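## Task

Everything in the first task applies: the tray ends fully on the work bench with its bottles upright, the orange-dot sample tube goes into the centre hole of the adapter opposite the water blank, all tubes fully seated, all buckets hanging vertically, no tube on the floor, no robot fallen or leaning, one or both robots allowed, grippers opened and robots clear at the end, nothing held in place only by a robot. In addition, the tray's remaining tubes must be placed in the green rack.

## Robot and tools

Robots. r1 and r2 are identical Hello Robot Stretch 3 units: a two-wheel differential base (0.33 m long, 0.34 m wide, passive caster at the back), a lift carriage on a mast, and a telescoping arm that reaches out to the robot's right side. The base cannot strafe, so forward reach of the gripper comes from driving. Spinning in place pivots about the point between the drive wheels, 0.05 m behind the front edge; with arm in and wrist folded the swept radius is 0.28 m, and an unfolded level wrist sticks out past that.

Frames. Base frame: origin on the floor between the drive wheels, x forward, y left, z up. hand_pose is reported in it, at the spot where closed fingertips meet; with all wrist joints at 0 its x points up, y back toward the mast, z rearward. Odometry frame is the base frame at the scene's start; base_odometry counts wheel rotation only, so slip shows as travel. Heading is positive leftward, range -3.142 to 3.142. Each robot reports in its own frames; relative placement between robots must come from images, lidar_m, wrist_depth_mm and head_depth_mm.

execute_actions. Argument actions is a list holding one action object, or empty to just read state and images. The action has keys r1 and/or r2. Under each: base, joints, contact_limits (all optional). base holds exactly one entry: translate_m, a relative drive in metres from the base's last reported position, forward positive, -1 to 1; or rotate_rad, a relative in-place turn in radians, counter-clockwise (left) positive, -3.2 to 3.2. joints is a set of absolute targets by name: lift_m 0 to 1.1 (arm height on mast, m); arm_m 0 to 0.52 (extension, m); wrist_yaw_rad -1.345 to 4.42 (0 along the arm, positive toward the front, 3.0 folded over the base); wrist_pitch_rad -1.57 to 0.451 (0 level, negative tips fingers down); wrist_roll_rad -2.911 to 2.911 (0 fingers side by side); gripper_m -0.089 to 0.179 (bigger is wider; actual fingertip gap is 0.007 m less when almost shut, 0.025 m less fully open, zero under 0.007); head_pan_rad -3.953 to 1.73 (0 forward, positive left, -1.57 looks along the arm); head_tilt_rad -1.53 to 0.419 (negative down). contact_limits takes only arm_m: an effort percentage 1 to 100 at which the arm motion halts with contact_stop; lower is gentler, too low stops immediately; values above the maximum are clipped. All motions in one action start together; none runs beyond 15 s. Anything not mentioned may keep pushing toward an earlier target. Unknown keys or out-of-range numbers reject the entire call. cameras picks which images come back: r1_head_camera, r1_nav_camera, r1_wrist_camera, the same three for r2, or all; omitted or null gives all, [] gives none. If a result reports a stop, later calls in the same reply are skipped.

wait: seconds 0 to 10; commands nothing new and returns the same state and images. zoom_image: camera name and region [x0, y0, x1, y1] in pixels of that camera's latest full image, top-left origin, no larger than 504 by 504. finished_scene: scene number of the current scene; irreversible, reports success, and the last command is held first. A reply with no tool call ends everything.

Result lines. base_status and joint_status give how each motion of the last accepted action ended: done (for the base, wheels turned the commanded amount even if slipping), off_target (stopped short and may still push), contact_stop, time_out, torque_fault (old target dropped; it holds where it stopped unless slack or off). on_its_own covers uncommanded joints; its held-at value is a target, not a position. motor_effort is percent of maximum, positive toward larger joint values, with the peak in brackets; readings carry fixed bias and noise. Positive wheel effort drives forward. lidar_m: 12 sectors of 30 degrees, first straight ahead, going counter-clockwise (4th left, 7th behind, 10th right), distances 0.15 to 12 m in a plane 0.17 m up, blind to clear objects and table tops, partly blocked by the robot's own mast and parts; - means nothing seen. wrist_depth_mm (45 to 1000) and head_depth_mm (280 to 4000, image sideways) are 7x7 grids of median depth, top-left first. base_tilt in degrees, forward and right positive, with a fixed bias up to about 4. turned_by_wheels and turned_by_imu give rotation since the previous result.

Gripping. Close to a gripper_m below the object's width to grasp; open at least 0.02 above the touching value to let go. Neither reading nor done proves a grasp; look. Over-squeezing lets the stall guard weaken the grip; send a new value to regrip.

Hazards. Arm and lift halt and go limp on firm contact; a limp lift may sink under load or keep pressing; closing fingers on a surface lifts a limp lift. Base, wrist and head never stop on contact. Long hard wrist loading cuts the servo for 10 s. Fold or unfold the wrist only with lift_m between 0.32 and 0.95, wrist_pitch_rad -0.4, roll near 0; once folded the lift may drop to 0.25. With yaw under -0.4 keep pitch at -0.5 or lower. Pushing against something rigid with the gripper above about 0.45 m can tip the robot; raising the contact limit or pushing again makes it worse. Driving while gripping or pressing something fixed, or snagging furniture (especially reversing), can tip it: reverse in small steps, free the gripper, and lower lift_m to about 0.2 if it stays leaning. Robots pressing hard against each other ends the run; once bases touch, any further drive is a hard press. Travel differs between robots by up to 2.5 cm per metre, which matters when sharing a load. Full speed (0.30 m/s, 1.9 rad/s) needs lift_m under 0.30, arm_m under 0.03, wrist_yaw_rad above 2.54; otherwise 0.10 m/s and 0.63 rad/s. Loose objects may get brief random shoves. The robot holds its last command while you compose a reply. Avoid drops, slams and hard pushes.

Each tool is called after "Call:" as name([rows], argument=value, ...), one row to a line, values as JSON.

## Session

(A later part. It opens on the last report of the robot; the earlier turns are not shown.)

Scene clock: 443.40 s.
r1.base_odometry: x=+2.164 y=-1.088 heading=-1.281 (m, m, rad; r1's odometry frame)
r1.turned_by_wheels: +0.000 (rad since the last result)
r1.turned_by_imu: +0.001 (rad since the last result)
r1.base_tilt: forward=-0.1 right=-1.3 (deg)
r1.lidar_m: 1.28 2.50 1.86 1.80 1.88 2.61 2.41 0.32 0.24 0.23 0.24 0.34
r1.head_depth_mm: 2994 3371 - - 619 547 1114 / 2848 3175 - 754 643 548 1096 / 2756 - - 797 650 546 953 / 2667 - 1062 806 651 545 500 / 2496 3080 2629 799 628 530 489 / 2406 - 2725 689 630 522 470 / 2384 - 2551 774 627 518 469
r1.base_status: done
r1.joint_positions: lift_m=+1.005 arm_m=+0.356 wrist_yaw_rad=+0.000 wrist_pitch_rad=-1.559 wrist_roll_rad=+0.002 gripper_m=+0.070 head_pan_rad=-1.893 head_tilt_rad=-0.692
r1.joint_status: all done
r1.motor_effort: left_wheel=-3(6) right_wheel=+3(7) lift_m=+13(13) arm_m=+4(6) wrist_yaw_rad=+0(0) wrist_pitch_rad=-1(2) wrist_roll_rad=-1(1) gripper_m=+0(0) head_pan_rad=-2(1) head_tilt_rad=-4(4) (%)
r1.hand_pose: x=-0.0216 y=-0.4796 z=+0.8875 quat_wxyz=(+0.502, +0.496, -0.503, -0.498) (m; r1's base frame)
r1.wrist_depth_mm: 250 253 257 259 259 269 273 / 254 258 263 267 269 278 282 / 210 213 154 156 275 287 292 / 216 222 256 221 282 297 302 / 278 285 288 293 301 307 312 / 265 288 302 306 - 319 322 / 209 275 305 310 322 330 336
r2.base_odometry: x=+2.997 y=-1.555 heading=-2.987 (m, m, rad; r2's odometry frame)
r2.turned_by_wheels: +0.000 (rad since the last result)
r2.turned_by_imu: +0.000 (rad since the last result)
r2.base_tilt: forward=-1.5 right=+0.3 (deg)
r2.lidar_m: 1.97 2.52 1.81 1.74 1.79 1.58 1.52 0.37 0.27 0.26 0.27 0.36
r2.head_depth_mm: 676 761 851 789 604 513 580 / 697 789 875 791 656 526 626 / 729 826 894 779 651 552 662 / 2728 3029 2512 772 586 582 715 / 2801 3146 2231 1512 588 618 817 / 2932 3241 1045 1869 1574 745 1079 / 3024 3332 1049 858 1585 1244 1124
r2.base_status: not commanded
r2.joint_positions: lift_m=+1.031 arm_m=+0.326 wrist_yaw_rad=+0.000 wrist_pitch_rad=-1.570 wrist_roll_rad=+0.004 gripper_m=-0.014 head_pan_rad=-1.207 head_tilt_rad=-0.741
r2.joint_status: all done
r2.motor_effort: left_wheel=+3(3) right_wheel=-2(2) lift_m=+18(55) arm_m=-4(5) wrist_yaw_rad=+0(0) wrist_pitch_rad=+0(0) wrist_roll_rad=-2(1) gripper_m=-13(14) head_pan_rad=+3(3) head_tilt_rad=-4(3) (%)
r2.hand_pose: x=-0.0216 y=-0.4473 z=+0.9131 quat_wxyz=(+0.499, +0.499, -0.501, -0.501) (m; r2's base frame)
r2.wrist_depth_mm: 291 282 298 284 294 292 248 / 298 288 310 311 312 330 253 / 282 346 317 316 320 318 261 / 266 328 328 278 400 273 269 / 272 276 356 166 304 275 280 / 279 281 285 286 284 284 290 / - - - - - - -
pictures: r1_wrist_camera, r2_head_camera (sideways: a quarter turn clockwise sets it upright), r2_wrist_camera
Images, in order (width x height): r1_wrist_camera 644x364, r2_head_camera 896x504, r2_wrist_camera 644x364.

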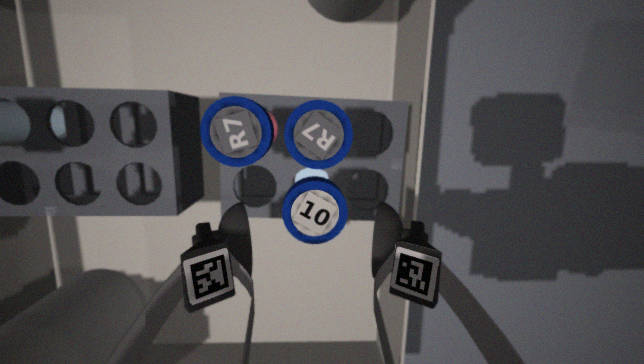

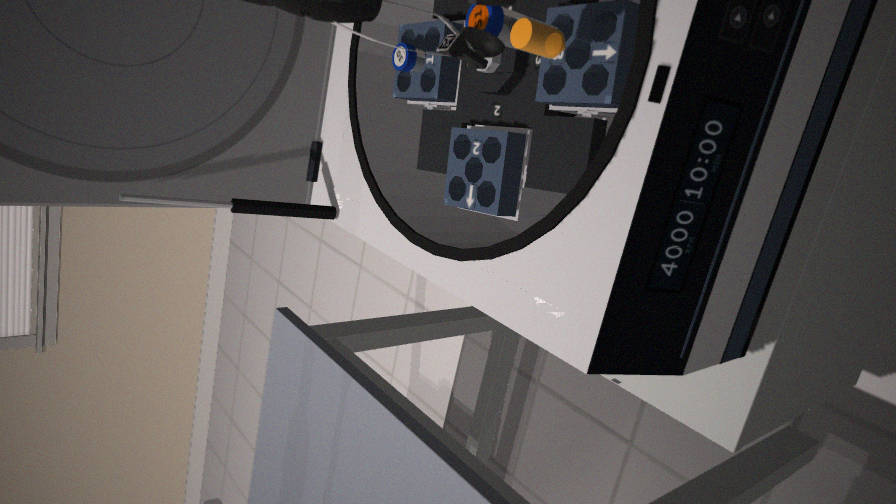

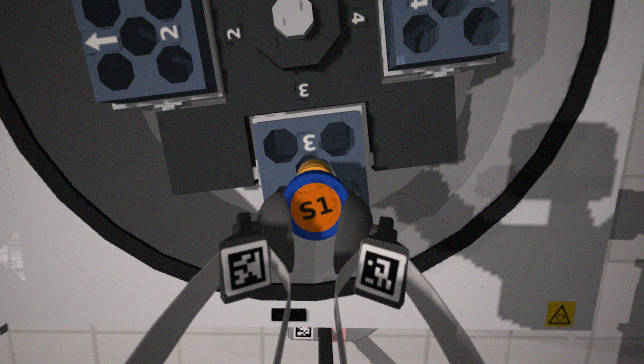

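Call:
execute_actions([
  {"r2":{"joints":{"lift_m":0.99}},"r1":{"joints":{"gripper_m":-0.015}}},
], cameras=["r2_wrist_camera","r1_wrist_camera","r2_head_camera"])

Scene clock: 448.13 s.
r1.base_odometry: x=+2.164 y=-1.088 heading=-1.281 (m, m, rad; r1's odometry frame)
r1.turned_by_wheels: +0.000 (rad since the last result)
r1.turned_by_imu: +0.001 (rad since the last result)
r1.base_tilt: forward=-0.1 right=-1.5 (deg)
r1.lidar_m: 1.28 2.49 1.86 1.80 1.87 2.60 2.41 0.32 0.24 0.23 0.24 0.34
r1.head_depth_mm: 2982 3291 - - 621 548 1106 / 2888 3206 - 757 643 546 1091 / 2789 - - 797 652 546 950 / 2714 - 1056 808 649 544 499 / 2515 3075 2620 778 630 529 489 / 2451 - 2775 693 628 521 469 / 2382 - 2496 768 626 517 468
r1.base_status: not commanded
r1.joint_positions: lift_m=+1.005 arm_m=+0.356 wrist_yaw_rad=+0.000 wrist_pitch_rad=-1.559 wrist_roll_rad=+0.002 gripper_m=-0.014 head_pan_rad=-1.893 head_tilt_rad=-0.692
r1.joint_status: all done
r1.motor_effort: left_wheel=-3(4) right_wheel=+3(3) lift_m=+14(14) arm_m=+3(3) wrist_yaw_rad=+1(1) wrist_pitch_rad=-1(1) wrist_roll_rad=-1(1) gripper_m=-16(89) head_pan_rad=-2(3) head_tilt_rad=-5(4) (%)
r1.hand_pose: x=-0.0216 y=-0.4795 z=+0.8875 quat_wxyz=(+0.502, +0.496, -0.503, -0.498) (m; r1's base frame)
r1.wrist_depth_mm: 251 254 256 261 260 269 274 / 254 259 264 266 268 278 283 / 211 213 153 156 272 286 291 / 217 221 256 220 282 297 301 / 279 287 288 165 299 306 312 / 264 291 299 307 313 319 323 / 209 284 307 311 313 330 337
r2.base_odometry: x=+2.997 y=-1.555 heading=-2.987 (m, m, rad; r2's odometry frame)
r2.turned_by_wheels: +0.000 (rad since the last result)
r2.turned_by_imu: +0.000 (rad since the last result)
r2.base_tilt: forward=-1.5 right=+0.3 (deg)
r2.lidar_m: 1.97 2.51 1.81 1.74 1.80 1.58 1.52 0.37 0.27 0.26 0.27 0.36
r2.head_depth_mm: 675 763 851 782 603 512 579 / 697 791 876 793 655 527 625 / 729 829 893 775 650 553 663 / 2727 3012 2505 772 586 581 715 / 2795 3125 2214 1521 590 616 819 / 2893 3231 1042 1873 1574 745 1089 / 3045 3361 1048 856 1575 1241 1125
r2.base_status: not commanded
r2.joint_positions: lift_m=+0.991 arm_m=+0.326 wrist_yaw_rad=+0.000 wrist_pitch_rad=-1.570 wrist_roll_rad=+0.004 gripper_m=-0.014 head_pan_rad=-1.207 head_tilt_rad=-0.741
r2.joint_status: all done
r2.motor_effort: left_wheel=+3(3) right_wheel=-2(2) lift_m=+18(21) arm_m=-5(4) wrist_yaw_rad=+0(0) wrist_pitch_rad=+0(0) wrist_roll_rad=-1(2) gripper_m=-14(14) head_pan_rad=+3(3) head_tilt_rad=-4(3) (%)
r2.hand_pose: x=-0.0216 y=-0.4473 z=+0.8731 quat_wxyz=(+0.499, +0.499, -0.501, -0.501) (m; r2's base frame)
r2.wrist_depth_mm: 239 240 263 246 259 245 237 / 265 248 271 272 275 315 228 / 280 312 277 257 283 296 222 / 253 291 288 259 335 275 226 / 230 277 346 166 300 235 233 / 237 238 248 268 238 241 243 / 245 245 247 248 248 249 251
pictures: r1_wrist_camera, r2_head_camera (sideways: a quarter turn clockwise sets it upright), r2_wrist_camera
Images, in order (width x height): r1_wrist_camera 644x364, r2_head_camera 896x504, r2_wrist_camera 644x364.

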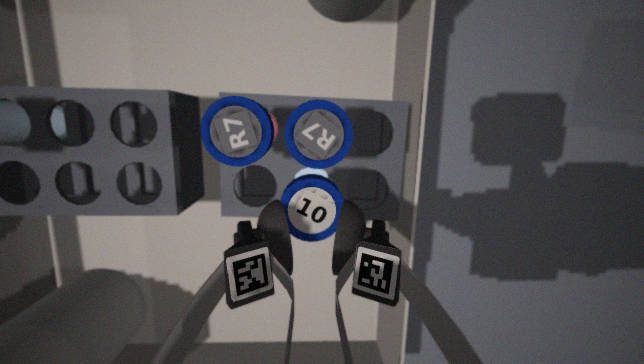

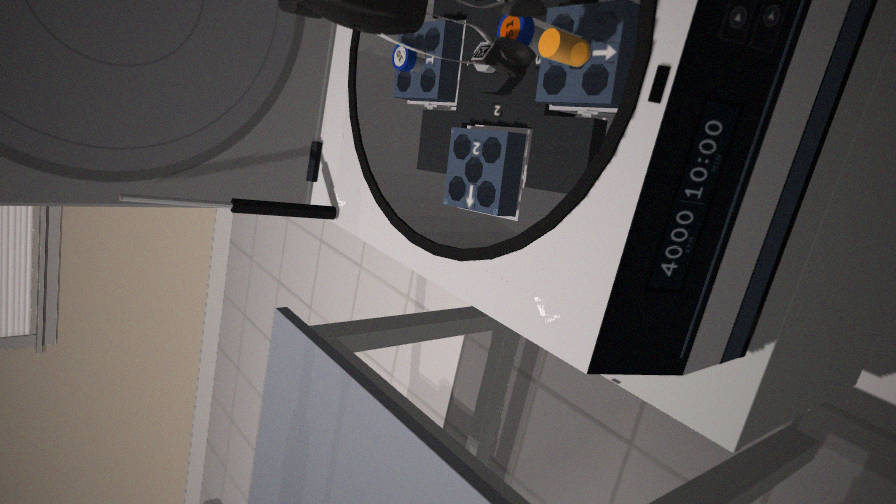

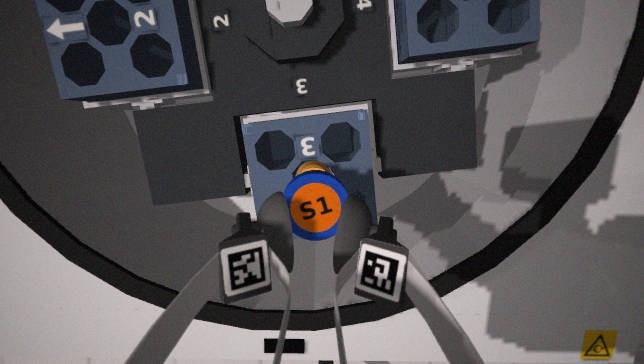

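Call:
execute_actions([
  {"r2":{"joints":{"lift_m":0.955}},"r1":{"joints":{"lift_m":1.098}}},
], cameras=["r2_wrist_camera","r2_head_camera"])

Call:
execute_actions([
  {"r2":{"joints":{"lift_m":0.925}},"r1":{"base":{"translate_m":-0.416},"joints":{"arm_m":0.40}}},
], cameras=["r2_wrist_camera","r2_head_camera","r1_wrist_camera"])

Scene clock: 455.00 s.
r1.base_odometry: x=+2.164 y=-1.088 heading=-1.281 (m, m, rad; r1's odometry frame)
r1.turned_by_wheels: +0.000 (rad since the last result)
r1.turned_by_imu: +0.001 (rad since the last result)
r1.base_tilt: forward=-0.3 right=-1.4 (deg)
r1.lidar_m: 1.29 2.50 1.85 1.80 1.87 2.61 2.42 0.32 0.24 0.23 0.24 0.34
r1.head_depth_mm: 3054 3356 1069 783 654 548 1111 / 2951 3272 1067 795 654 546 1094 / 2797 3170 1063 810 652 548 953 / 2704 3048 1064 806 652 547 499 / 2627 2933 2639 779 630 529 488 / 2599 2843 2609 644 630 520 470 / - - 2567 759 629 519 468
r1.base_status: not commanded
r1.joint_positions: lift_m=+1.098 arm_m=+0.356 wrist_yaw_rad=+0.000 wrist_pitch_rad=-1.559 wrist_roll_rad=+0.002 gripper_m=-0.014 head_pan_rad=-1.893 head_tilt_rad=-0.692
r1.joint_status: all done
r1.motor_effort: left_wheel=-3(3) right_wheel=+3(3) lift_m=+22(23) arm_m=+3(4) wrist_yaw_rad=+0(0) wrist_pitch_rad=-1(1) wrist_roll_rad=-1(1) gripper_m=-15(15) head_pan_rad=-3(3) head_tilt_rad=-5(4) (%)
r1.hand_pose: x=-0.0216 y=-0.4795 z=+0.9799 quat_wxyz=(+0.502, +0.496, -0.503, -0.498) (m; r1's base frame)
r1.wrist_depth_mm: 306 338 343 309 353 362 366 / 306 343 354 357 363 370 375 / 255 302 308 305 376 381 388 / 365 343 373 318 387 396 402 / 374 375 385 166 401 409 416 / 384 297 393 401 418 421 431 / 243 331 419 424 431 441 450
r2.base_odometry: x=+2.997 y=-1.555 heading=-2.987 (m, m, rad; r2's odometry frame)
r2.turned_by_wheels: +0.000 (rad since the last result)
r2.turned_by_imu: +0.000 (rad since the last result)
r2.base_tilt: forward=-1.6 right=+0.2 (deg)
r2.lidar_m: 1.97 2.51 1.82 1.74 1.79 1.59 1.52 0.37 0.27 0.26 0.27 0.36
r2.head_depth_mm: 677 760 849 779 605 512 580 / 699 792 874 792 644 526 625 / 730 828 892 801 648 551 664 / 2705 3020 2506 773 585 582 714 / 2826 3148 2233 1512 589 617 821 / 2895 3229 1046 1882 1580 745 1085 / 3029 3359 1046 857 1581 1245 1124
r2.base_status: not commanded
r2.joint_positions: lift_m=+0.956 arm_m=+0.326 wrist_yaw_rad=+0.000 wrist_pitch_rad=-1.570 wrist_roll_rad=+0.004 gripper_m=-0.014 head_pan_rad=-1.207 head_tilt_rad=-0.741
r2.joint_status: all done
r2.motor_effort: left_wheel=+3(3) right_wheel=-2(3) lift_m=+18(17) arm_m=-4(4) wrist_yaw_rad=-1(1) wrist_pitch_rad=+0(0) wrist_roll_rad=-1(1) gripper_m=-14(14) head_pan_rad=+3(3) head_tilt_rad=-3(3) (%)
r2.hand_pose: x=-0.0216 y=-0.4472 z=+0.8382 quat_wxyz=(+0.499, +0.499, -0.501, -0.501) (m; r2's base frame)
r2.wrist_depth_mm: 209 213 230 215 232 212 225 / 213 226 239 239 240 288 228 / 271 246 244 220 246 261 213 / 253 253 251 223 254 257 195 / 222 267 350 165 299 228 196 / 197 223 247 269 228 204 203 / 206 207 209 211 209 211 210
pictures: r2_head_camera (sideways: a quarter turn clockwise sets it upright), r2_wrist_camera
Images, in order (width x height): r2_head_camera 896x504, r2_wrist_camera 644x364.

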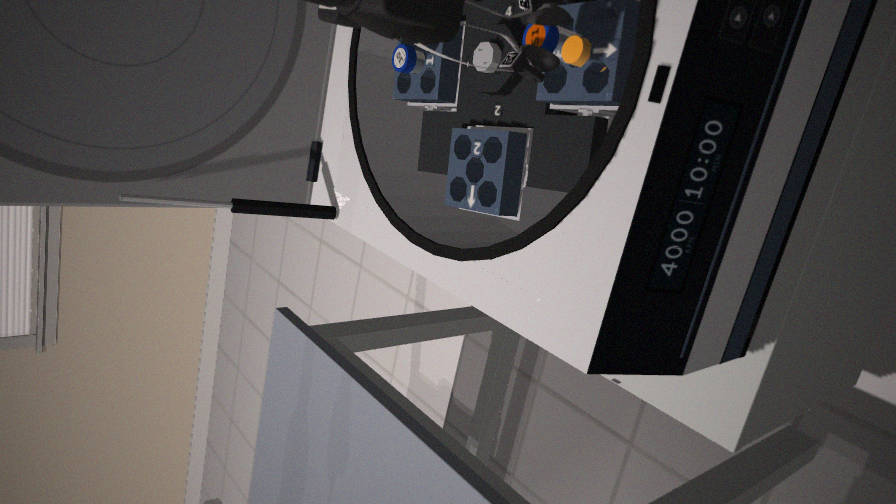

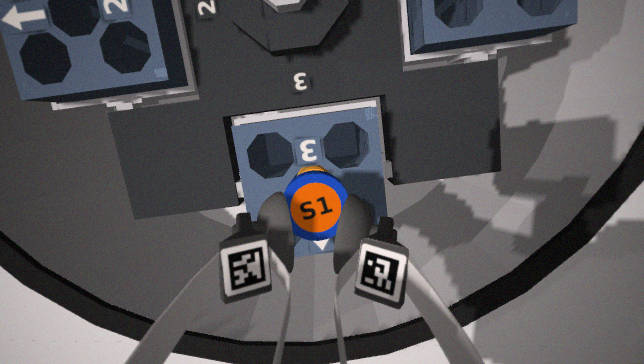

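Scene clock: 460.23 s.
r1.base_odometry: x=+2.045 y=-0.689 heading=-1.281 (m, m, rad; r1's odometry frame)
r1.turned_by_wheels: +0.000 (rad since the last result)
r1.turned_by_imu: +0.002 (rad since the last result)
r1.base_tilt: forward=-0.2 right=-1.3 (deg)
r1.lidar_m: 0.95 2.51 1.87 1.81 1.88 2.62 2.00 0.31 0.23 0.22 0.24 0.33
r1.head_depth_mm: 2965 3292 2650 1987 1608 548 1155 / 2995 3244 2620 2003 672 548 739 / 2785 3144 2612 834 652 547 817 / 2668 3023 2654 805 650 545 490 / 2631 2928 2630 806 650 545 478 / 2615 2817 2603 728 650 543 469 / - - 2634 806 649 543 468
r1.base_status: done
r1.joint_positions: lift_m=+1.098 arm_m=+0.400 wrist_yaw_rad=+0.000 wrist_pitch_rad=-1.559 wrist_roll_rad=+0.002 gripper_m=-0.014 head_pan_rad=-1.893 head_tilt_rad=-0.692
r1.joint_status: all done
r1.motor_effort: left_wheel=-3(8) right_wheel=+3(4) lift_m=+22(22) arm_m=+3(3) wrist_yaw_rad=+0(1) wrist_pitch_rad=-1(1) wrist_roll_rad=-1(2) gripper_m=-16(15) head_pan_rad=-2(3) head_tilt_rad=-4(5) (%)
r1.hand_pose: x=-0.0216 y=-0.5235 z=+0.9799 quat_wxyz=(+0.502, +0.496, -0.503, -0.498) (m; r1's base frame)
r1.wrist_depth_mm: 333 341 347 350 355 357 - / 346 351 358 359 365 371 - / 355 360 368 364 370 383 - / 367 370 377 320 389 397 - / 378 382 389 165 403 413 - / 392 398 404 412 419 429 - / 405 411 420 424 433 444 -
r2.base_odometry: x=+2.997 y=-1.555 heading=-2.987 (m, m, rad; r2's odometry frame)
r2.turned_by_wheels: +0.000 (rad since the last result)
r2.turned_by_imu: +0.000 (rad since the last result)
r2.base_tilt: forward=-1.5 right=+0.3 (deg)
r2.lidar_m: 1.97 2.52 1.81 1.74 1.79 1.59 1.52 0.37 0.27 0.26 0.27 0.36
r2.head_depth_mm: 676 761 855 780 603 512 579 / 697 789 876 808 642 527 625 / 730 826 895 800 647 552 663 / 2697 3032 2489 773 586 582 716 / 2796 3146 2234 1514 590 617 820 / 2931 3251 1043 1877 1570 746 1076 / 3018 3370 1047 858 1576 1247 1126
r2.base_status: not commanded
r2.joint_positions: lift_m=+0.926 arm_m=+0.326 wrist_yaw_rad=+0.000 wrist_pitch_rad=-1.570 wrist_roll_rad=+0.004 gripper_m=-0.014 head_pan_rad=-1.207 head_tilt_rad=-0.741
r2.joint_status: all done
r2.motor_effort: left_wheel=+3(3) right_wheel=-2(2) lift_m=+18(16) arm_m=-4(4) wrist_yaw_rad=+0(0) wrist_pitch_rad=+0(0) wrist_roll_rad=-1(1) gripper_m=-13(14) head_pan_rad=+3(3) head_tilt_rad=-3(3) (%)
r2.hand_pose: x=-0.0216 y=-0.4472 z=+0.8082 quat_wxyz=(+0.499, +0.499, -0.501, -0.501) (m; r2's base frame)
r2.wrist_depth_mm: 181 197 202 201 204 205 214 / 182 207 207 210 210 212 228 / 266 214 215 191 216 218 213 / 253 220 220 192 220 240 195 / 222 249 312 165 288 230 176 / 192 224 247 260 228 192 169 / 171 183 207 209 192 173 176
pictures: r1_wrist_camera, r2_head_camera (sideways: a quarter turn clockwise sets it upright), r2_wrist_camera
Images, in order (width x height): r1_wrist_camera 644x364, r2_head_camera 896x504, r2_wrist_camera 644x364.

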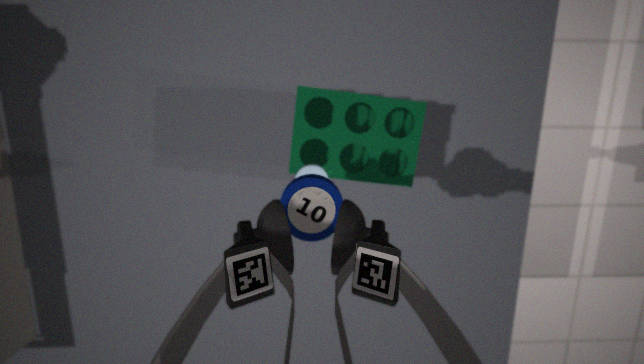

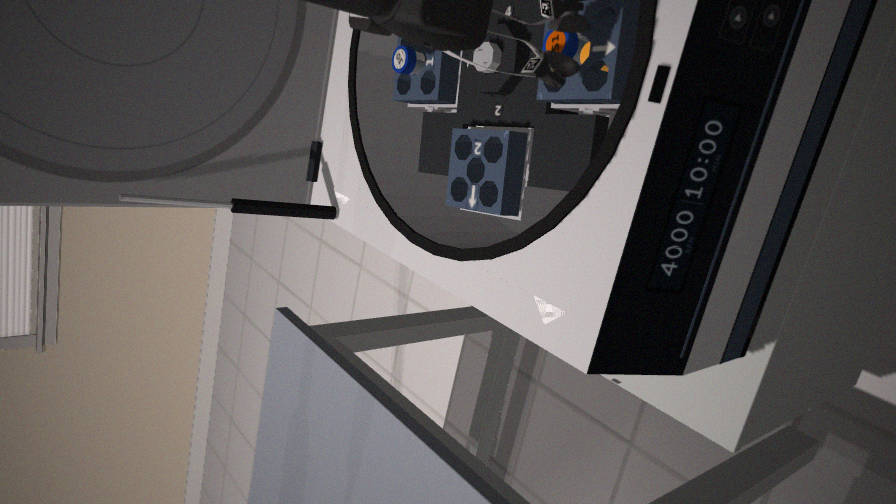

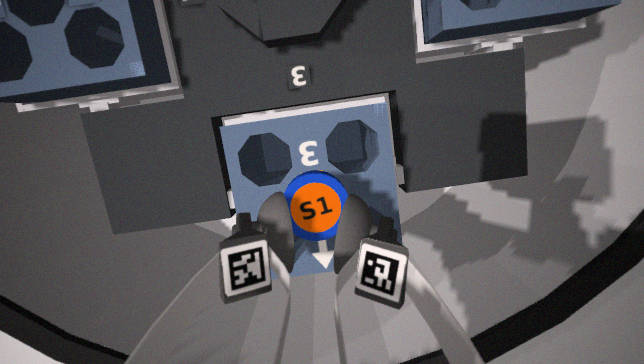

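Call:
execute_actions([
  {"r2":{"joints":{"gripper_m":0.065}},"r1":{"base":{"translate_m":-0.004},"joints":{"arm_m":0.454}}},
], cameras=[])

Call:
execute_actions([
  {"r2":{"joints":{"lift_m":0.975}},"r1":{"joints":{"lift_m":1.06}}},
], cameras=["r1_wrist_camera","r1_head_camera"])

Call:
execute_actions([
  {"r2":{"joints":{"gripper_m":0.0}}},
], cameras=["r2_wrist_camera"])

Scene clock: 469.70 s.
r1.base_odometry: x=+2.044 y=-0.685 heading=-1.281 (m, m, rad; r1's odometry frame)
r1.turned_by_wheels: +0.000 (rad since the last result)
r1.turned_by_imu: +0.001 (rad since the last result)
r1.base_tilt: forward=-0.3 right=-1.4 (deg)
r1.lidar_m: 0.95 2.51 1.87 1.80 1.88 2.62 2.00 0.31 0.23 0.23 0.24 0.33
r1.head_depth_mm: 3010 3309 2658 1974 1598 548 1155 / 2940 3287 2643 2007 671 548 740 / 2827 3125 2612 867 653 547 802 / 2687 3011 2644 807 648 546 490 / 2632 2979 2633 806 652 546 480 / 2554 2891 2593 753 648 544 469 / - - 2668 802 651 543 469
r1.base_status: done
r1.joint_positions: lift_m=+1.098 arm_m=+0.454 wrist_yaw_rad=+0.000 wrist_pitch_rad=-1.559 wrist_roll_rad=+0.002 gripper_m=-0.014 head_pan_rad=-1.893 head_tilt_rad=-0.692
r1.joint_status: all done
r1.motor_effort: left_wheel=-3(11) right_wheel=+3(4) lift_m=+22(22) arm_m=+3(4) wrist_yaw_rad=+0(0) wrist_pitch_rad=-1(1) wrist_roll_rad=-1(1) gripper_m=-14(15) head_pan_rad=-3(3) head_tilt_rad=-4(5) (%)
r1.hand_pose: x=-0.0216 y=-0.5775 z=+0.9799 quat_wxyz=(+0.502, +0.496, -0.503, -0.498) (m; r1's base frame)
r1.wrist_depth_mm: 337 341 344 348 354 360 - / 346 349 354 359 366 370 - / 359 360 366 369 378 385 - / 367 371 380 318 387 398 - / 379 384 387 165 400 410 - / 390 399 401 412 419 426 - / 401 411 420 425 433 446 -
r2.base_odometry: x=+2.997 y=-1.555 heading=-2.987 (m, m, rad; r2's odometry frame)
r2.turned_by_wheels: +0.000 (rad since the last result)
r2.turned_by_imu: +0.000 (rad since the last result)
r2.base_tilt: forward=-1.6 right=+0.2 (deg)
r2.lidar_m: 1.96 2.52 1.82 1.74 1.79 1.59 1.52 0.37 0.27 0.26 0.27 0.36
r2.head_depth_mm: 676 760 853 779 613 512 580 / 698 789 874 808 644 527 625 / 731 826 894 801 647 552 664 / 2743 3032 2517 773 586 580 715 / 2865 3161 2222 1524 589 618 820 / 2904 3237 1043 1876 1576 744 1081 / 3037 3375 1049 857 1580 1247 1129
r2.base_status: not commanded
r2.joint_positions: lift_m=+0.926 arm_m=+0.326 wrist_yaw_rad=+0.000 wrist_pitch_rad=-1.570 wrist_roll_rad=+0.004 gripper_m=+0.065 head_pan_rad=-1.207 head_tilt_rad=-0.741
r2.joint_status: all done
r2.motor_effort: left_wheel=+3(3) right_wheel=-2(2) lift_m=+18(18) arm_m=-4(4) wrist_yaw_rad=+1(0) wrist_pitch_rad=+0(0) wrist_roll_rad=-2(1) gripper_m=+0(80) head_pan_rad=+3(2) head_tilt_rad=-3(3) (%)
r2.hand_pose: x=-0.0216 y=-0.4472 z=+0.8082 quat_wxyz=(+0.499, +0.499, -0.501, -0.501) (m; r2's base frame)
r2.wrist_depth_mm: 181 197 201 201 203 205 214 / 182 206 210 209 209 212 229 / 265 213 214 192 215 219 214 / 254 220 220 192 223 241 196 / 222 248 221 201 289 229 176 / 192 225 246 253 - 193 170 / 170 190 206 210 191 174 176
pictures: none
No camera images: the call's "cameras" was empty. Leave "cameras" out to get every camera's image.

Scene clock: 471.00 s.
r1.base_odometry: x=+2.044 y=-0.685 heading=-1.281 (m, m, rad; r1's odometry frame)
r1.turned_by_wheels: +0.000 (rad since the last result)
r1.turned_by_imu: +0.000 (rad since the last result)
r1.base_tilt: forward=-0.1 right=-1.3 (deg)
r1.lidar_m: 0.95 2.51 1.86 1.80 1.89 2.63 2.00 0.31 0.23 0.23 0.24 0.33
r1.head_depth_mm: - - 2588 1994 1615 549 1158 / - 3257 2638 2004 671 547 742 / - 3230 2634 865 653 547 803 / - 2993 2614 811 653 546 490 / 2654 2929 2573 805 650 546 479 / 2604 2803 2614 730 649 545 469 / - - 2640 804 651 543 468
r1.base_status: not commanded
r1.joint_positions: lift_m=+1.060 arm_m=+0.454 wrist_yaw_rad=+0.000 wrist_pitch_rad=-1.559 wrist_roll_rad=+0.002 gripper_m=-0.014 head_pan_rad=-1.893 head_tilt_rad=-0.692
r1.joint_status: all done
r1.motor_effort: left_wheel=-3(3) right_wheel=+3(3) lift_m=+14(20) arm_m=+4(4) wrist_yaw_rad=+0(1) wrist_pitch_rad=-1(1) wrist_roll_rad=-1(1) gripper_m=-15(16) head_pan_rad=-3(2) head_tilt_rad=-4(4) (%)
r1.hand_pose: x=-0.0216 y=-0.5775 z=+0.9425 quat_wxyz=(+0.502, +0.496, -0.503, -0.498) (m; r1's base frame)
r1.wrist_depth_mm: 300 306 308 314 318 323 - / 309 314 318 324 326 332 - / 320 324 329 331 337 343 - / 330 332 339 279 312 354 - / 340 344 350 165 360 367 - / 351 357 362 369 376 382 - / 364 369 374 383 390 396 -
r2.base_odometry: x=+2.997 y=-1.555 heading=-2.987 (m, m, rad; r2's odometry frame)
r2.turned_by_wheels: +0.000 (rad since the last result)
r2.turned_by_imu: +0.000 (rad since the last result)
r2.base_tilt: forward=-1.5 right=+0.3 (deg)
r2.lidar_m: 1.97 2.52 1.82 1.74 1.79 1.58 1.52 0.37 0.27 0.26 0.27 0.36
r2.head_depth_mm: 674 762 853 777 614 512 579 / 698 791 875 808 642 528 626 / 729 826 894 798 646 553 665 / 2734 3019 2492 772 586 581 714 / 2829 3155 2231 1513 589 617 818 / 2921 3211 1043 1874 1573 747 1078 / 3042 3355 1049 859 1588 1243 1121
r2.base_status: not commanded
r2.joint_positions: lift_m=+0.974 arm_m=+0.326 wrist_yaw_rad=+0.000 wrist_pitch_rad=-1.570 wrist_roll_rad=+0.004 gripper_m=+0.065 head_pan_rad=-1.207 head_tilt_rad=-0.741
r2.joint_status: all done
r2.motor_effort: left_wheel=+3(3) right_wheel=-2(2) lift_m=+62(63) arm_m=-4(4) wrist_yaw_rad=+1(1) wrist_pitch_rad=+0(0) wrist_roll_rad=-2(2) gripper_m=+0(0) head_pan_rad=+3(3) head_tilt_rad=-3(2) (%)
r2.hand_pose: x=-0.0216 y=-0.4472 z=+0.8568 quat_wxyz=(+0.499, +0.499, -0.501, -0.501) (m; r2's base frame)
r2.wrist_depth_mm: 223 226 245 231 249 225 237 / 236 229 255 254 258 302 228 / 278 265 264 242 265 280 214 / 255 283 269 221 324 269 210 / 223 276 335 290 289 228 217 / 219 223 255 275 - 223 223 / 226 228 229 229 230 232 231
pictures: r1_head_camera (sideways: a quarter turn clockwise sets it upright), r1_wrist_camera
Images, in order (width x height): r1_head_camera 896x504, r1_wrist_camera 644x364.

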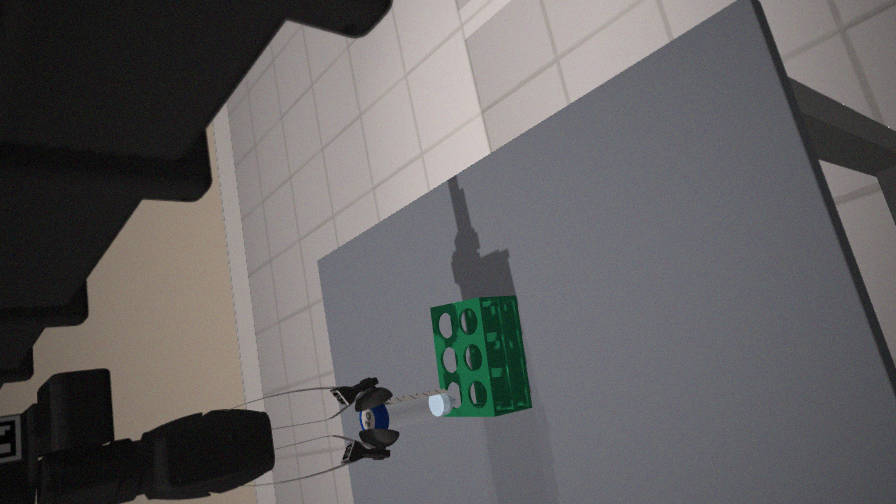

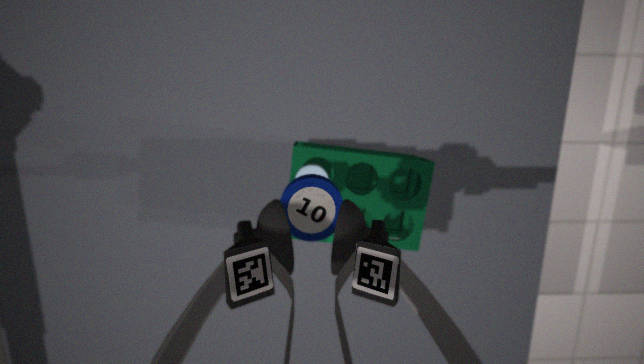

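Scene clock: 472.13 s.
r1.base_odometry: x=+2.044 y=-0.685 heading=-1.281 (m, m, rad; r1's odometry frame)
r1.turned_by_wheels: +0.000 (rad since the last result)
r1.turned_by_imu: +0.000 (rad since the last result)
r1.base_tilt: forward=-0.3 right=-1.4 (deg)
r1.lidar_m: 0.95 2.51 1.86 1.81 1.88 2.62 2.00 0.31 0.23 0.23 0.24 0.33
r1.head_depth_mm: - - 2593 2005 1609 548 1155 / - 3256 2583 1992 673 547 740 / - 3198 2625 868 650 546 803 / - 3062 2613 806 650 546 490 / 2645 2913 2613 804 650 546 478 / 2579 2776 2613 728 649 545 470 / - - 2580 804 650 544 470
r1.base_status: not commanded
r1.joint_positions: lift_m=+1.060 arm_m=+0.454 wrist_yaw_rad=+0.000 wrist_pitch_rad=-1.559 wrist_roll_rad=+0.002 gripper_m=-0.014 head_pan_rad=-1.893 head_tilt_rad=-0.692
r1.joint_status: not commanded
r1.motor_effort: left_wheel=-3(3) right_wheel=+3(3) lift_m=+14(14) arm_m=+3(3) wrist_yaw_rad=+0(0) wrist_pitch_rad=-1(1) wrist_roll_rad=-1(1) gripper_m=-15(15) head_pan_rad=-3(2) head_tilt_rad=-4(4) (%)
r1.hand_pose: x=-0.0216 y=-0.5775 z=+0.9425 quat_wxyz=(+0.502, +0.496, -0.503, -0.498) (m; r1's base frame)
r1.wrist_depth_mm: 302 305 310 314 318 322 - / 310 312 320 321 329 332 - / 319 324 331 332 339 343 - / 329 335 340 281 315 356 - / 340 344 349 165 359 367 - / 354 356 361 372 378 382 - / 364 368 375 382 388 397 -
r2.base_odometry: x=+2.997 y=-1.555 heading=-2.987 (m, m, rad; r2's odometry frame)
r2.turned_by_wheels: +0.000 (rad since the last result)
r2.turned_by_imu: +0.000 (rad since the last result)
r2.base_tilt: forward=-1.5 right=+0.2 (deg)
r2.lidar_m: 1.97 2.51 1.81 1.74 1.79 1.59 1.52 0.37 0.27 0.26 0.27 0.36
r2.head_depth_mm: 674 763 851 780 603 512 579 / 696 791 877 807 644 526 625 / 729 826 894 800 647 553 664 / 2687 3019 2505 772 587 581 715 / 2819 3140 2227 1533 589 617 820 / 2936 3245 1044 1882 1577 747 1077 / 3051 3385 1048 860 1573 1242 1124
r2.base_status: not commanded
r2.joint_positions: lift_m=+0.974 arm_m=+0.326 wrist_yaw_rad=+0.000 wrist_pitch_rad=-1.570 wrist_roll_rad=+0.004 gripper_m=+0.000 head_pan_rad=-1.207 head_tilt_rad=-0.741
r2.joint_status: all done
r2.motor_effort: left_wheel=+3(3) right_wheel=-2(2) lift_m=+62(62) arm_m=-4(4) wrist_yaw_rad=+0(0) wrist_pitch_rad=+0(0) wrist_roll_rad=-2(1) gripper_m=-2(79) head_pan_rad=+3(3) head_tilt_rad=-3(3) (%)
r2.hand_pose: x=-0.0216 y=-0.4472 z=+0.8568 quat_wxyz=(+0.499, +0.499, -0.501, -0.501) (m; r2's base frame)
r2.wrist_depth_mm: 223 224 248 231 248 227 236 / 236 230 256 257 257 300 228 / 279 265 263 241 265 278 214 / 253 281 270 242 333 269 210 / 222 277 352 - 299 230 216 / 220 224 257 257 236 223 223 / 227 229 231 231 230 231 231
pictures: r2_wrist_camera
Images, in order (width x height): r2_wrist_camera 644x364.

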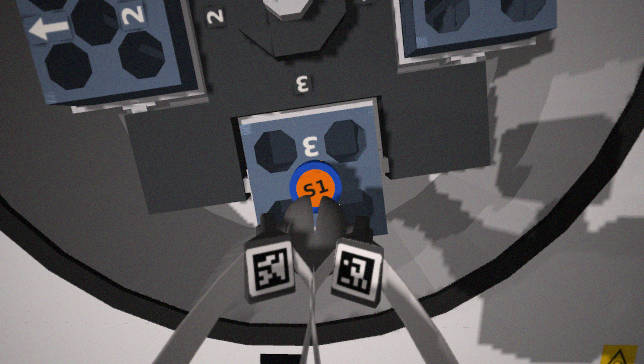

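Call:
execute_actions([
  {"r2":{"joints":{"lift_m":0.925}},"r1":{"joints":{"lift_m":1.02}}},
], cameras=["r1_wrist_camera","r1_head_camera"])

Scene clock: 477.80 s.
r1.base_odometry: x=+2.044 y=-0.685 heading=-1.281 (m, m, rad; r1's odometry frame)
r1.turned_by_wheels: +0.000 (rad since the last result)
r1.turned_by_imu: +0.001 (rad since the last result)
r1.base_tilt: forward=-0.2 right=-1.3 (deg)
r1.lidar_m: 0.95 2.51 1.87 1.81 1.89 2.62 2.00 0.31 0.23 0.23 0.24 0.33
r1.head_depth_mm: 2963 - - - 1568 548 1158 / 2834 - - 1953 672 547 739 / 2761 - 2393 867 654 545 800 / 2612 3161 2606 806 651 545 489 / - 2959 2616 805 651 547 479 / - 2856 2635 715 649 546 470 / - - 2476 803 648 544 468
r1.base_status: not commanded
r1.joint_positions: lift_m=+1.020 arm_m=+0.454 wrist_yaw_rad=+0.000 wrist_pitch_rad=-1.559 wrist_roll_rad=+0.002 gripper_m=-0.014 head_pan_rad=-1.893 head_tilt_rad=-0.692
r1.joint_status: all done
r1.motor_effort: left_wheel=-4(4) right_wheel=+3(4) lift_m=+14(17) arm_m=+4(4) wrist_yaw_rad=+0(0) wrist_pitch_rad=-1(2) wrist_roll_rad=-2(1) gripper_m=-15(15) head_pan_rad=-3(2) head_tilt_rad=-5(5) (%)
r1.hand_pose: x=-0.0216 y=-0.5775 z=+0.9025 quat_wxyz=(+0.502, +0.496, -0.503, -0.498) (m; r1's base frame)
r1.wrist_depth_mm: 265 268 272 275 280 284 289 / 272 276 280 284 289 295 299 / 284 283 290 292 298 301 - / 290 293 298 239 275 312 - / 299 304 306 165 256 322 - / 309 313 315 325 333 334 - / 322 323 331 335 340 347 -
r2.base_odometry: x=+2.997 y=-1.555 heading=-2.987 (m, m, rad; r2's odometry frame)
r2.turned_by_wheels: +0.000 (rad since the last result)
r2.turned_by_imu: -0.001 (rad since the last result)
r2.base_tilt: forward=-1.5 right=+0.2 (deg)
r2.lidar_m: 1.97 2.52 1.82 1.73 1.79 1.59 1.52 0.37 0.27 0.26 0.27 0.36
r2.head_depth_mm: 676 763 855 781 609 511 581 / 698 790 876 810 644 528 626 / 731 830 896 807 646 554 665 / 2708 3050 2514 773 586 582 717 / 2794 3173 2222 1516 590 618 821 / 2923 3244 1047 1865 1579 746 1080 / 3053 3342 1048 860 1578 1248 1123
r2.base_status: not commanded
r2.joint_positions: lift_m=+0.933 arm_m=+0.326 wrist_yaw_rad=+0.000 wrist_pitch_rad=-1.584 wrist_roll_rad=+0.004 gripper_m=+0.000 head_pan_rad=-1.207 head_tilt_rad=-0.741
r2.joint_status: lift_m contact_stop (moved -0.041 of -0.049)
r2.on_its_own: lift_m is slack since a contact_stop, until your next command for it (your +0.925 is given up)
r2.motor_effort: left_wheel=+1(3) right_wheel=+0(3) lift_m=+40(58) arm_m=+0(4) wrist_yaw_rad=+0(1) wrist_pitch_rad=+6(13) wrist_roll_rad=-1(2) gripper_m=-3(3) head_pan_rad=+3(2) head_tilt_rad=-2(4) (%)
r2.hand_pose: x=-0.0216 y=-0.4433 z=+0.8161 quat_wxyz=(+0.496, +0.502, -0.497, -0.505) (m; r2's base frame)
r2.wrist_depth_mm: 187 203 210 210 211 215 225 / 190 217 217 218 218 220 227 / 279 223 221 199 223 227 212 / 249 231 230 201 232 249 191 / 217 256 325 - 282 223 175 / 188 217 246 238 224 187 181 / 184 184 199 204 188 187 187
pictures: r1_head_camera (sideways: a quarter turn clockwise sets it upright), r1_wrist_camera
Images, in order (width x height): r1_head_camera 896x504, r1_wrist_camera 644x364.

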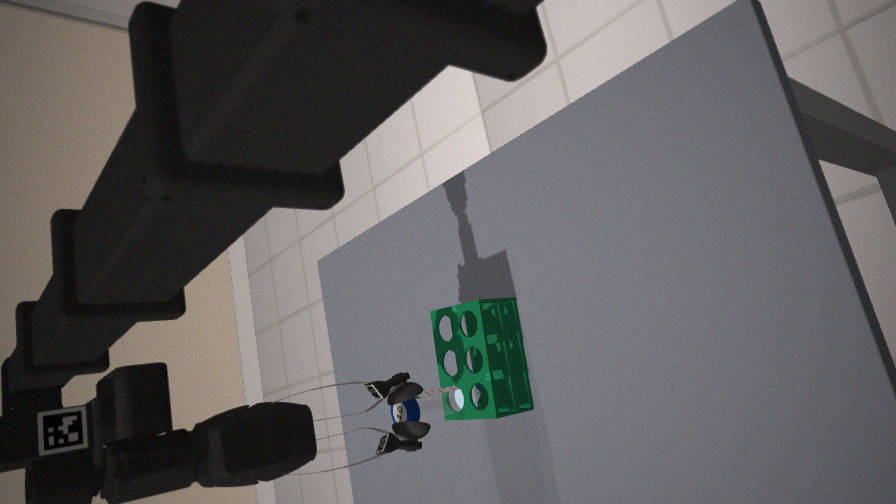

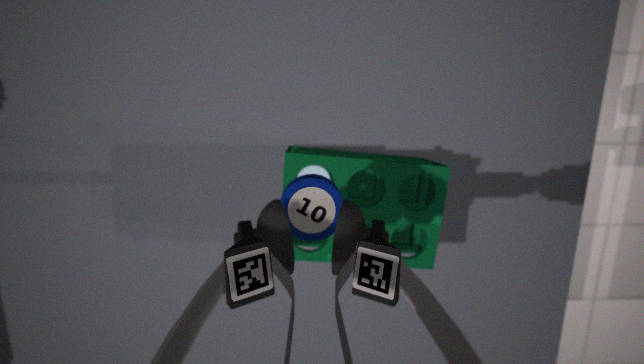

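Call:
execute_actions([
  {"r2":{"joints":{"lift_m":1.09}},"r1":{"joints":{"lift_m":1.0}}},
], cameras=["r1_wrist_camera","r2_wrist_camera"])

Call:
execute_actions([
  {"r2":{"joints":{"arm_m":0.0}},"r1":{"joints":{"gripper_m":0.055}}},
], cameras=[])

Call:
execute_actions([
  {"r1":{"joints":{"lift_m":1.05}}},
], cameras=["r1_wrist_camera","r1_head_camera"])

Scene clock: 490.83 s.
r1.base_odometry: x=+2.044 y=-0.685 heading=-1.281 (m, m, rad; r1's odometry frame)
r1.turned_by_wheels: +0.000 (rad since the last result)
r1.turned_by_imu: +0.001 (rad since the last result)
r1.base_tilt: forward=-0.2 right=-1.4 (deg)
r1.lidar_m: 0.95 2.50 1.86 1.81 1.88 2.62 2.00 0.31 0.23 0.23 0.24 0.33
r1.head_depth_mm: 2989 3247 - - 1495 548 1153 / 2853 3147 - 1868 644 548 741 / 2767 - - 821 653 547 803 / 2661 - 2493 806 654 544 490 / 2517 2928 2622 805 649 545 480 / 2470 2894 2503 723 652 546 470 / 2362 - 2493 804 649 543 469
r1.base_status: not commanded
r1.joint_positions: lift_m=+1.001 arm_m=+0.454 wrist_yaw_rad=+0.000 wrist_pitch_rad=-1.560 wrist_roll_rad=+0.002 gripper_m=-0.014 head_pan_rad=-1.893 head_tilt_rad=-0.692
r1.joint_status: all done
r1.motor_effort: left_wheel=-3(4) right_wheel=+3(4) lift_m=+9(14) arm_m=+4(4) wrist_yaw_rad=+0(0) wrist_pitch_rad=+0(1) wrist_roll_rad=-1(1) gripper_m=-16(16) head_pan_rad=-2(2) head_tilt_rad=-5(4) (%)
r1.hand_pose: x=-0.0216 y=-0.5773 z=+0.8828 quat_wxyz=(+0.502, +0.497, -0.503, -0.498) (m; r1's base frame)
r1.wrist_depth_mm: 248 252 254 259 262 266 269 / 255 258 262 265 271 274 279 / 264 266 269 274 278 283 289 / 272 275 278 218 249 291 300 / 280 284 287 163 237 304 - / 289 292 299 304 309 313 - / 299 302 311 313 320 324 -
r2.base_odometry: x=+2.997 y=-1.555 heading=-2.987 (m, m, rad; r2's odometry frame)
r2.turned_by_wheels: +0.000 (rad since the last result)
r2.turned_by_imu: +0.000 (rad since the last result)
r2.base_tilt: forward=-1.6 right=+0.3 (deg)
r2.lidar_m: 1.97 2.52 1.82 1.74 1.80 1.59 1.52 0.37 0.27 0.26 0.27 0.36
r2.head_depth_mm: 674 760 852 776 614 512 578 / 697 790 873 810 643 527 625 / 729 830 893 809 646 552 664 / 2708 3026 2516 772 587 582 715 / 2816 3133 2229 1512 590 616 819 / 2917 3241 1043 1873 1586 746 1084 / 3043 3321 1049 856 1586 1249 1128
r2.base_status: not commanded
r2.joint_positions: lift_m=+1.089 arm_m=+0.326 wrist_yaw_rad=+0.000 wrist_pitch_rad=-1.572 wrist_roll_rad=+0.004 gripper_m=+0.000 head_pan_rad=-1.207 head_tilt_rad=-0.741
r2.joint_status: all done
r2.motor_effort: left_wheel=+1(1) right_wheel=-1(1) lift_m=+63(64) arm_m=+0(0) wrist_yaw_rad=+0(0) wrist_pitch_rad=+1(6) wrist_roll_rad=-1(1) gripper_m=-2(4) head_pan_rad=+3(3) head_tilt_rad=-4(3) (%)
r2.hand_pose: x=-0.0216 y=-0.4465 z=+0.9718 quat_wxyz=(+0.499, +0.499, -0.500, -0.502) (m; r2's base frame)
r2.wrist_depth_mm: 308 346 354 340 343 335 - / 306 357 365 366 368 341 - / 314 384 377 381 384 322 - / 322 342 433 364 428 331 - / 338 333 361 - 339 340 - / - 346 345 - 347 346 - / - - - - - - -
pictures: r1_wrist_camera, r2_wrist_camera
Images, in order (width x height): r1_wrist_camera 644x364, r2_wrist_camera 644x364.

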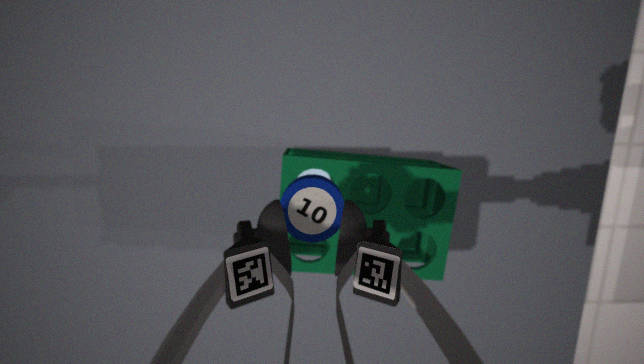

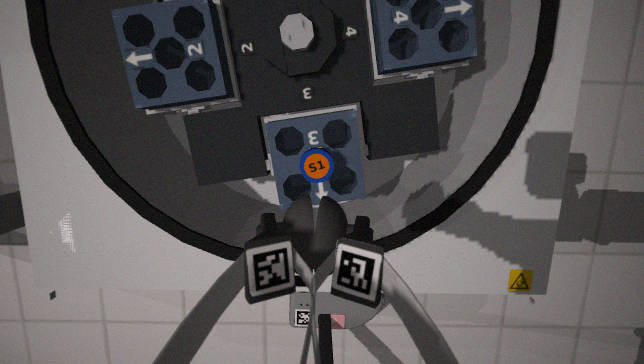

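Scene clock: 494.43 s.
r1.base_odometry: x=+2.044 y=-0.685 heading=-1.281 (m, m, rad; r1's odometry frame)
r1.turned_by_wheels: +0.000 (rad since the last result)
r1.turned_by_imu: +0.001 (rad since the last result)
r1.base_tilt: forward=-0.2 right=-1.4 (deg)
r1.lidar_m: 0.95 2.51 1.87 1.80 1.88 2.63 2.00 0.31 0.23 0.23 0.24 0.33
r1.head_depth_mm: 2989 3281 - - 1505 548 1153 / 2865 3178 - 1877 644 547 739 / 2780 - - 825 654 546 802 / 2671 - 2494 807 651 546 489 / 2518 2989 2615 806 653 546 479 / 2426 2933 1753 721 647 544 468 / 2362 2790 2468 803 648 544 470
r1.base_status: not commanded
r1.joint_positions: lift_m=+1.000 arm_m=+0.454 wrist_yaw_rad=+0.000 wrist_pitch_rad=-1.560 wrist_roll_rad=+0.002 gripper_m=+0.055 head_pan_rad=-1.893 head_tilt_rad=-0.692
r1.joint_status: all done
r1.motor_effort: left_wheel=-4(4) right_wheel=+3(3) lift_m=+13(13) arm_m=+3(4) wrist_yaw_rad=+0(0) wrist_pitch_rad=-1(0) wrist_roll_rad=-1(2) gripper_m=+0(79) head_pan_rad=-2(3) head_tilt_rad=-4(4) (%)
r1.hand_pose: x=-0.0216 y=-0.5773 z=+0.8825 quat_wxyz=(+0.502, +0.497, -0.503, -0.498) (m; r1's base frame)
r1.wrist_depth_mm: 247 251 253 257 261 264 269 / 255 258 262 264 270 273 277 / 261 265 268 273 276 283 287 / 270 273 278 218 249 291 297 / 279 284 284 223 235 301 - / 288 291 301 300 308 312 - / 297 299 308 313 319 323 -
r2.base_odometry: x=+2.997 y=-1.555 heading=-2.987 (m, m, rad; r2's odometry frame)
r2.turned_by_wheels: +0.000 (rad since the last result)
r2.turned_by_imu: +0.000 (rad since the last result)
r2.base_tilt: forward=-1.5 right=+0.2 (deg)
r2.lidar_m: 1.97 2.52 1.81 1.74 1.80 1.59 1.52 0.37 0.27 0.26 0.27 0.36
r2.head_depth_mm: 673 761 851 788 607 - - / 697 790 874 809 644 527 617 / 728 829 896 810 646 552 664 / 2707 3033 2485 775 586 581 714 / 2775 3164 2234 1516 588 616 819 / 2931 3242 1044 1873 1577 748 1080 / 3007 3343 1050 861 1578 1238 1119
r2.base_status: not commanded
r2.joint_positions: lift_m=+1.089 arm_m=+0.002 wrist_yaw_rad=+0.000 wrist_pitch_rad=-1.571 wrist_roll_rad=+0.004 gripper_m=+0.000 head_pan_rad=-1.207 head_tilt_rad=-0.741
r2.joint_status: all done
joint sent to its limit — the command would take r2.arm_m past its lower limit, so that joint was sent only as far as its limit.
r2.motor_effort: left_wheel=+1(1) right_wheel=-1(1) lift_m=+62(62) arm_m=-5(4) wrist_yaw_rad=-1(1) wrist_pitch_rad=+0(1) wrist_roll_rad=-2(1) gripper_m=-1(2) head_pan_rad=+3(3) head_tilt_rad=-2(3) (%)
r2.hand_pose: x=-0.0216 y=-0.1223 z=+0.9718 quat_wxyz=(+0.499, +0.499, -0.500, -0.501) (m; r2's base frame)
r2.wrist_depth_mm: 700 401 394 392 391 388 - / - 725 699 656 615 794 - / - - - - - - - / - - - - - - - / - - - - - - - / - - - - - - - / - - - - - - -
pictures: none
No camera images: the call's "cameras" was empty. Leave "cameras" out to get every camera's image.

Scene clock: 495.73 s.
r1.base_odometry: x=+2.044 y=-0.685 heading=-1.281 (m, m, rad; r1's odometry frame)
r1.turned_by_wheels: +0.000 (rad since the last result)
r1.turned_by_imu: +0.000 (rad since the last result)
r1.base_tilt: forward=-0.4 right=-1.4 (deg)
r1.lidar_m: 0.95 2.51 1.87 1.80 1.88 2.62 2.00 0.31 0.23 0.23 0.24 0.33
r1.head_depth_mm: - - - 1924 1590 548 1158 / - - 2592 2001 669 548 738 / - - 2619 863 654 545 802 / - 3055 2601 804 651 547 489 / 2660 2969 2589 806 648 544 479 / - 2823 2612 725 649 545 469 / - - 2624 803 649 545 470
r1.base_status: not commanded
r1.joint_positions: lift_m=+1.050 arm_m=+0.454 wrist_yaw_rad=+0.000 wrist_pitch_rad=-1.560 wrist_roll_rad=+0.002 gripper_m=+0.055 head_pan_rad=-1.893 head_tilt_rad=-0.692
r1.joint_status: all done
r1.motor_effort: left_wheel=-4(3) right_wheel=+4(4) lift_m=+22(25) arm_m=+3(3) wrist_yaw_rad=+0(1) wrist_pitch_rad=-1(0) wrist_roll_rad=-1(1) gripper_m=+1(1) head_pan_rad=-2(2) head_tilt_rad=-4(4) (%)
r1.hand_pose: x=-0.0216 y=-0.5773 z=+0.9320 quat_wxyz=(+0.502, +0.497, -0.503, -0.498) (m; r1's base frame)
r1.wrist_depth_mm: 291 297 300 303 308 313 - / 300 304 309 314 316 322 - / 309 312 316 323 327 335 - / 322 324 330 268 305 344 - / 328 336 336 283 350 357 - / 341 345 356 355 365 372 - / 353 356 364 369 377 386 -
r2.base_odometry: x=+2.997 y=-1.555 heading=-2.987 (m, m, rad; r2's odometry frame)
r2.turned_by_wheels: +0.000 (rad since the last result)
r2.turned_by_imu: +0.000 (rad since the last result)
r2.base_tilt: forward=-1.5 right=+0.3 (deg)
r2.lidar_m: 1.97 2.52 1.81 1.74 1.79 1.58 1.52 0.37 0.27 0.26 0.27 0.36
r2.head_depth_mm: 677 761 850 788 606 - - / 698 790 879 810 644 526 617 / 729 828 895 808 645 553 664 / 2725 3019 2509 776 586 581 715 / 2783 3150 2238 1515 590 616 821 / 2891 3254 1040 1876 1569 746 1079 / 3047 3352 1045 858 1587 1246 1128
r2.base_status: not commanded
r2.joint_positions: lift_m=+1.089 arm_m=+0.002 wrist_yaw_rad=+0.000 wrist_pitch_rad=-1.571 wrist_roll_rad=+0.004 gripper_m=+0.000 head_pan_rad=-1.207 head_tilt_rad=-0.741
r2.joint_status: not commanded
r2.motor_effort: left_wheel=+1(2) right_wheel=-1(1) lift_m=+62(62) arm_m=-4(4) wrist_yaw_rad=+0(1) wrist_pitch_rad=+0(0) wrist_roll_rad=-1(1) gripper_m=-2(2) head_pan_rad=+3(3) head_tilt_rad=-3(3) (%)
r2.hand_pose: x=-0.0216 y=-0.1223 z=+0.9718 quat_wxyz=(+0.499, +0.499, -0.500, -0.501) (m; r2's base frame)
r2.wrist_depth_mm: 704 407 396 393 391 386 - / - 718 694 662 628 794 - / - - - - - - - / - - - - - - - / - - - - - - - / - - - - - - - / - - - - - - -
pictures: r1_head_camera (sideways: a quarter turn clockwise sets it upright), r1_wrist_camera
Images, in order (width x height): r1_head_camera 896x504, r1_wrist_camera 644x364.

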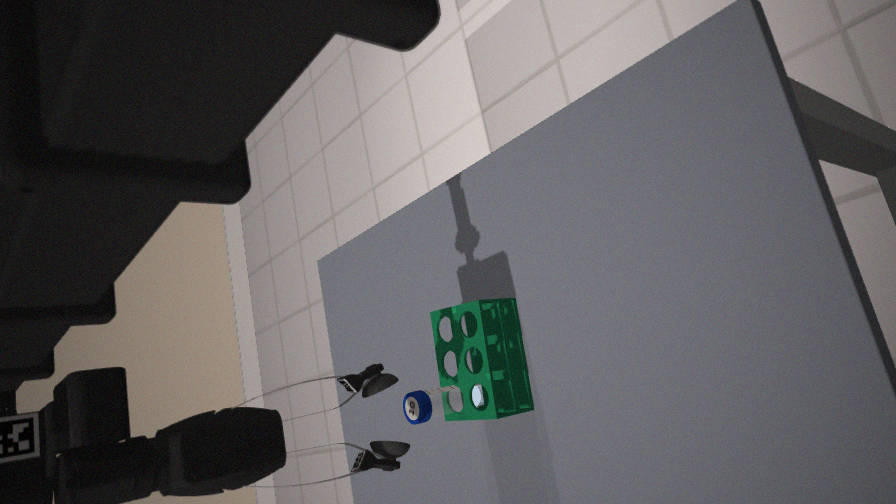

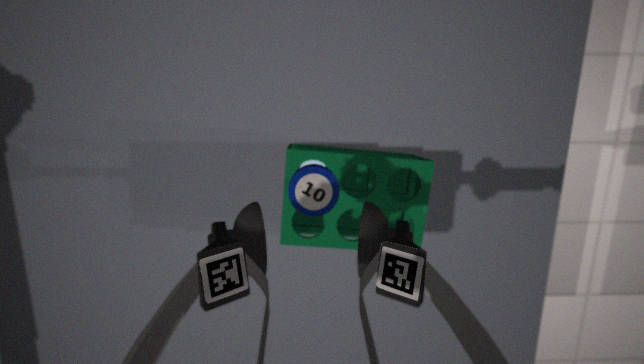

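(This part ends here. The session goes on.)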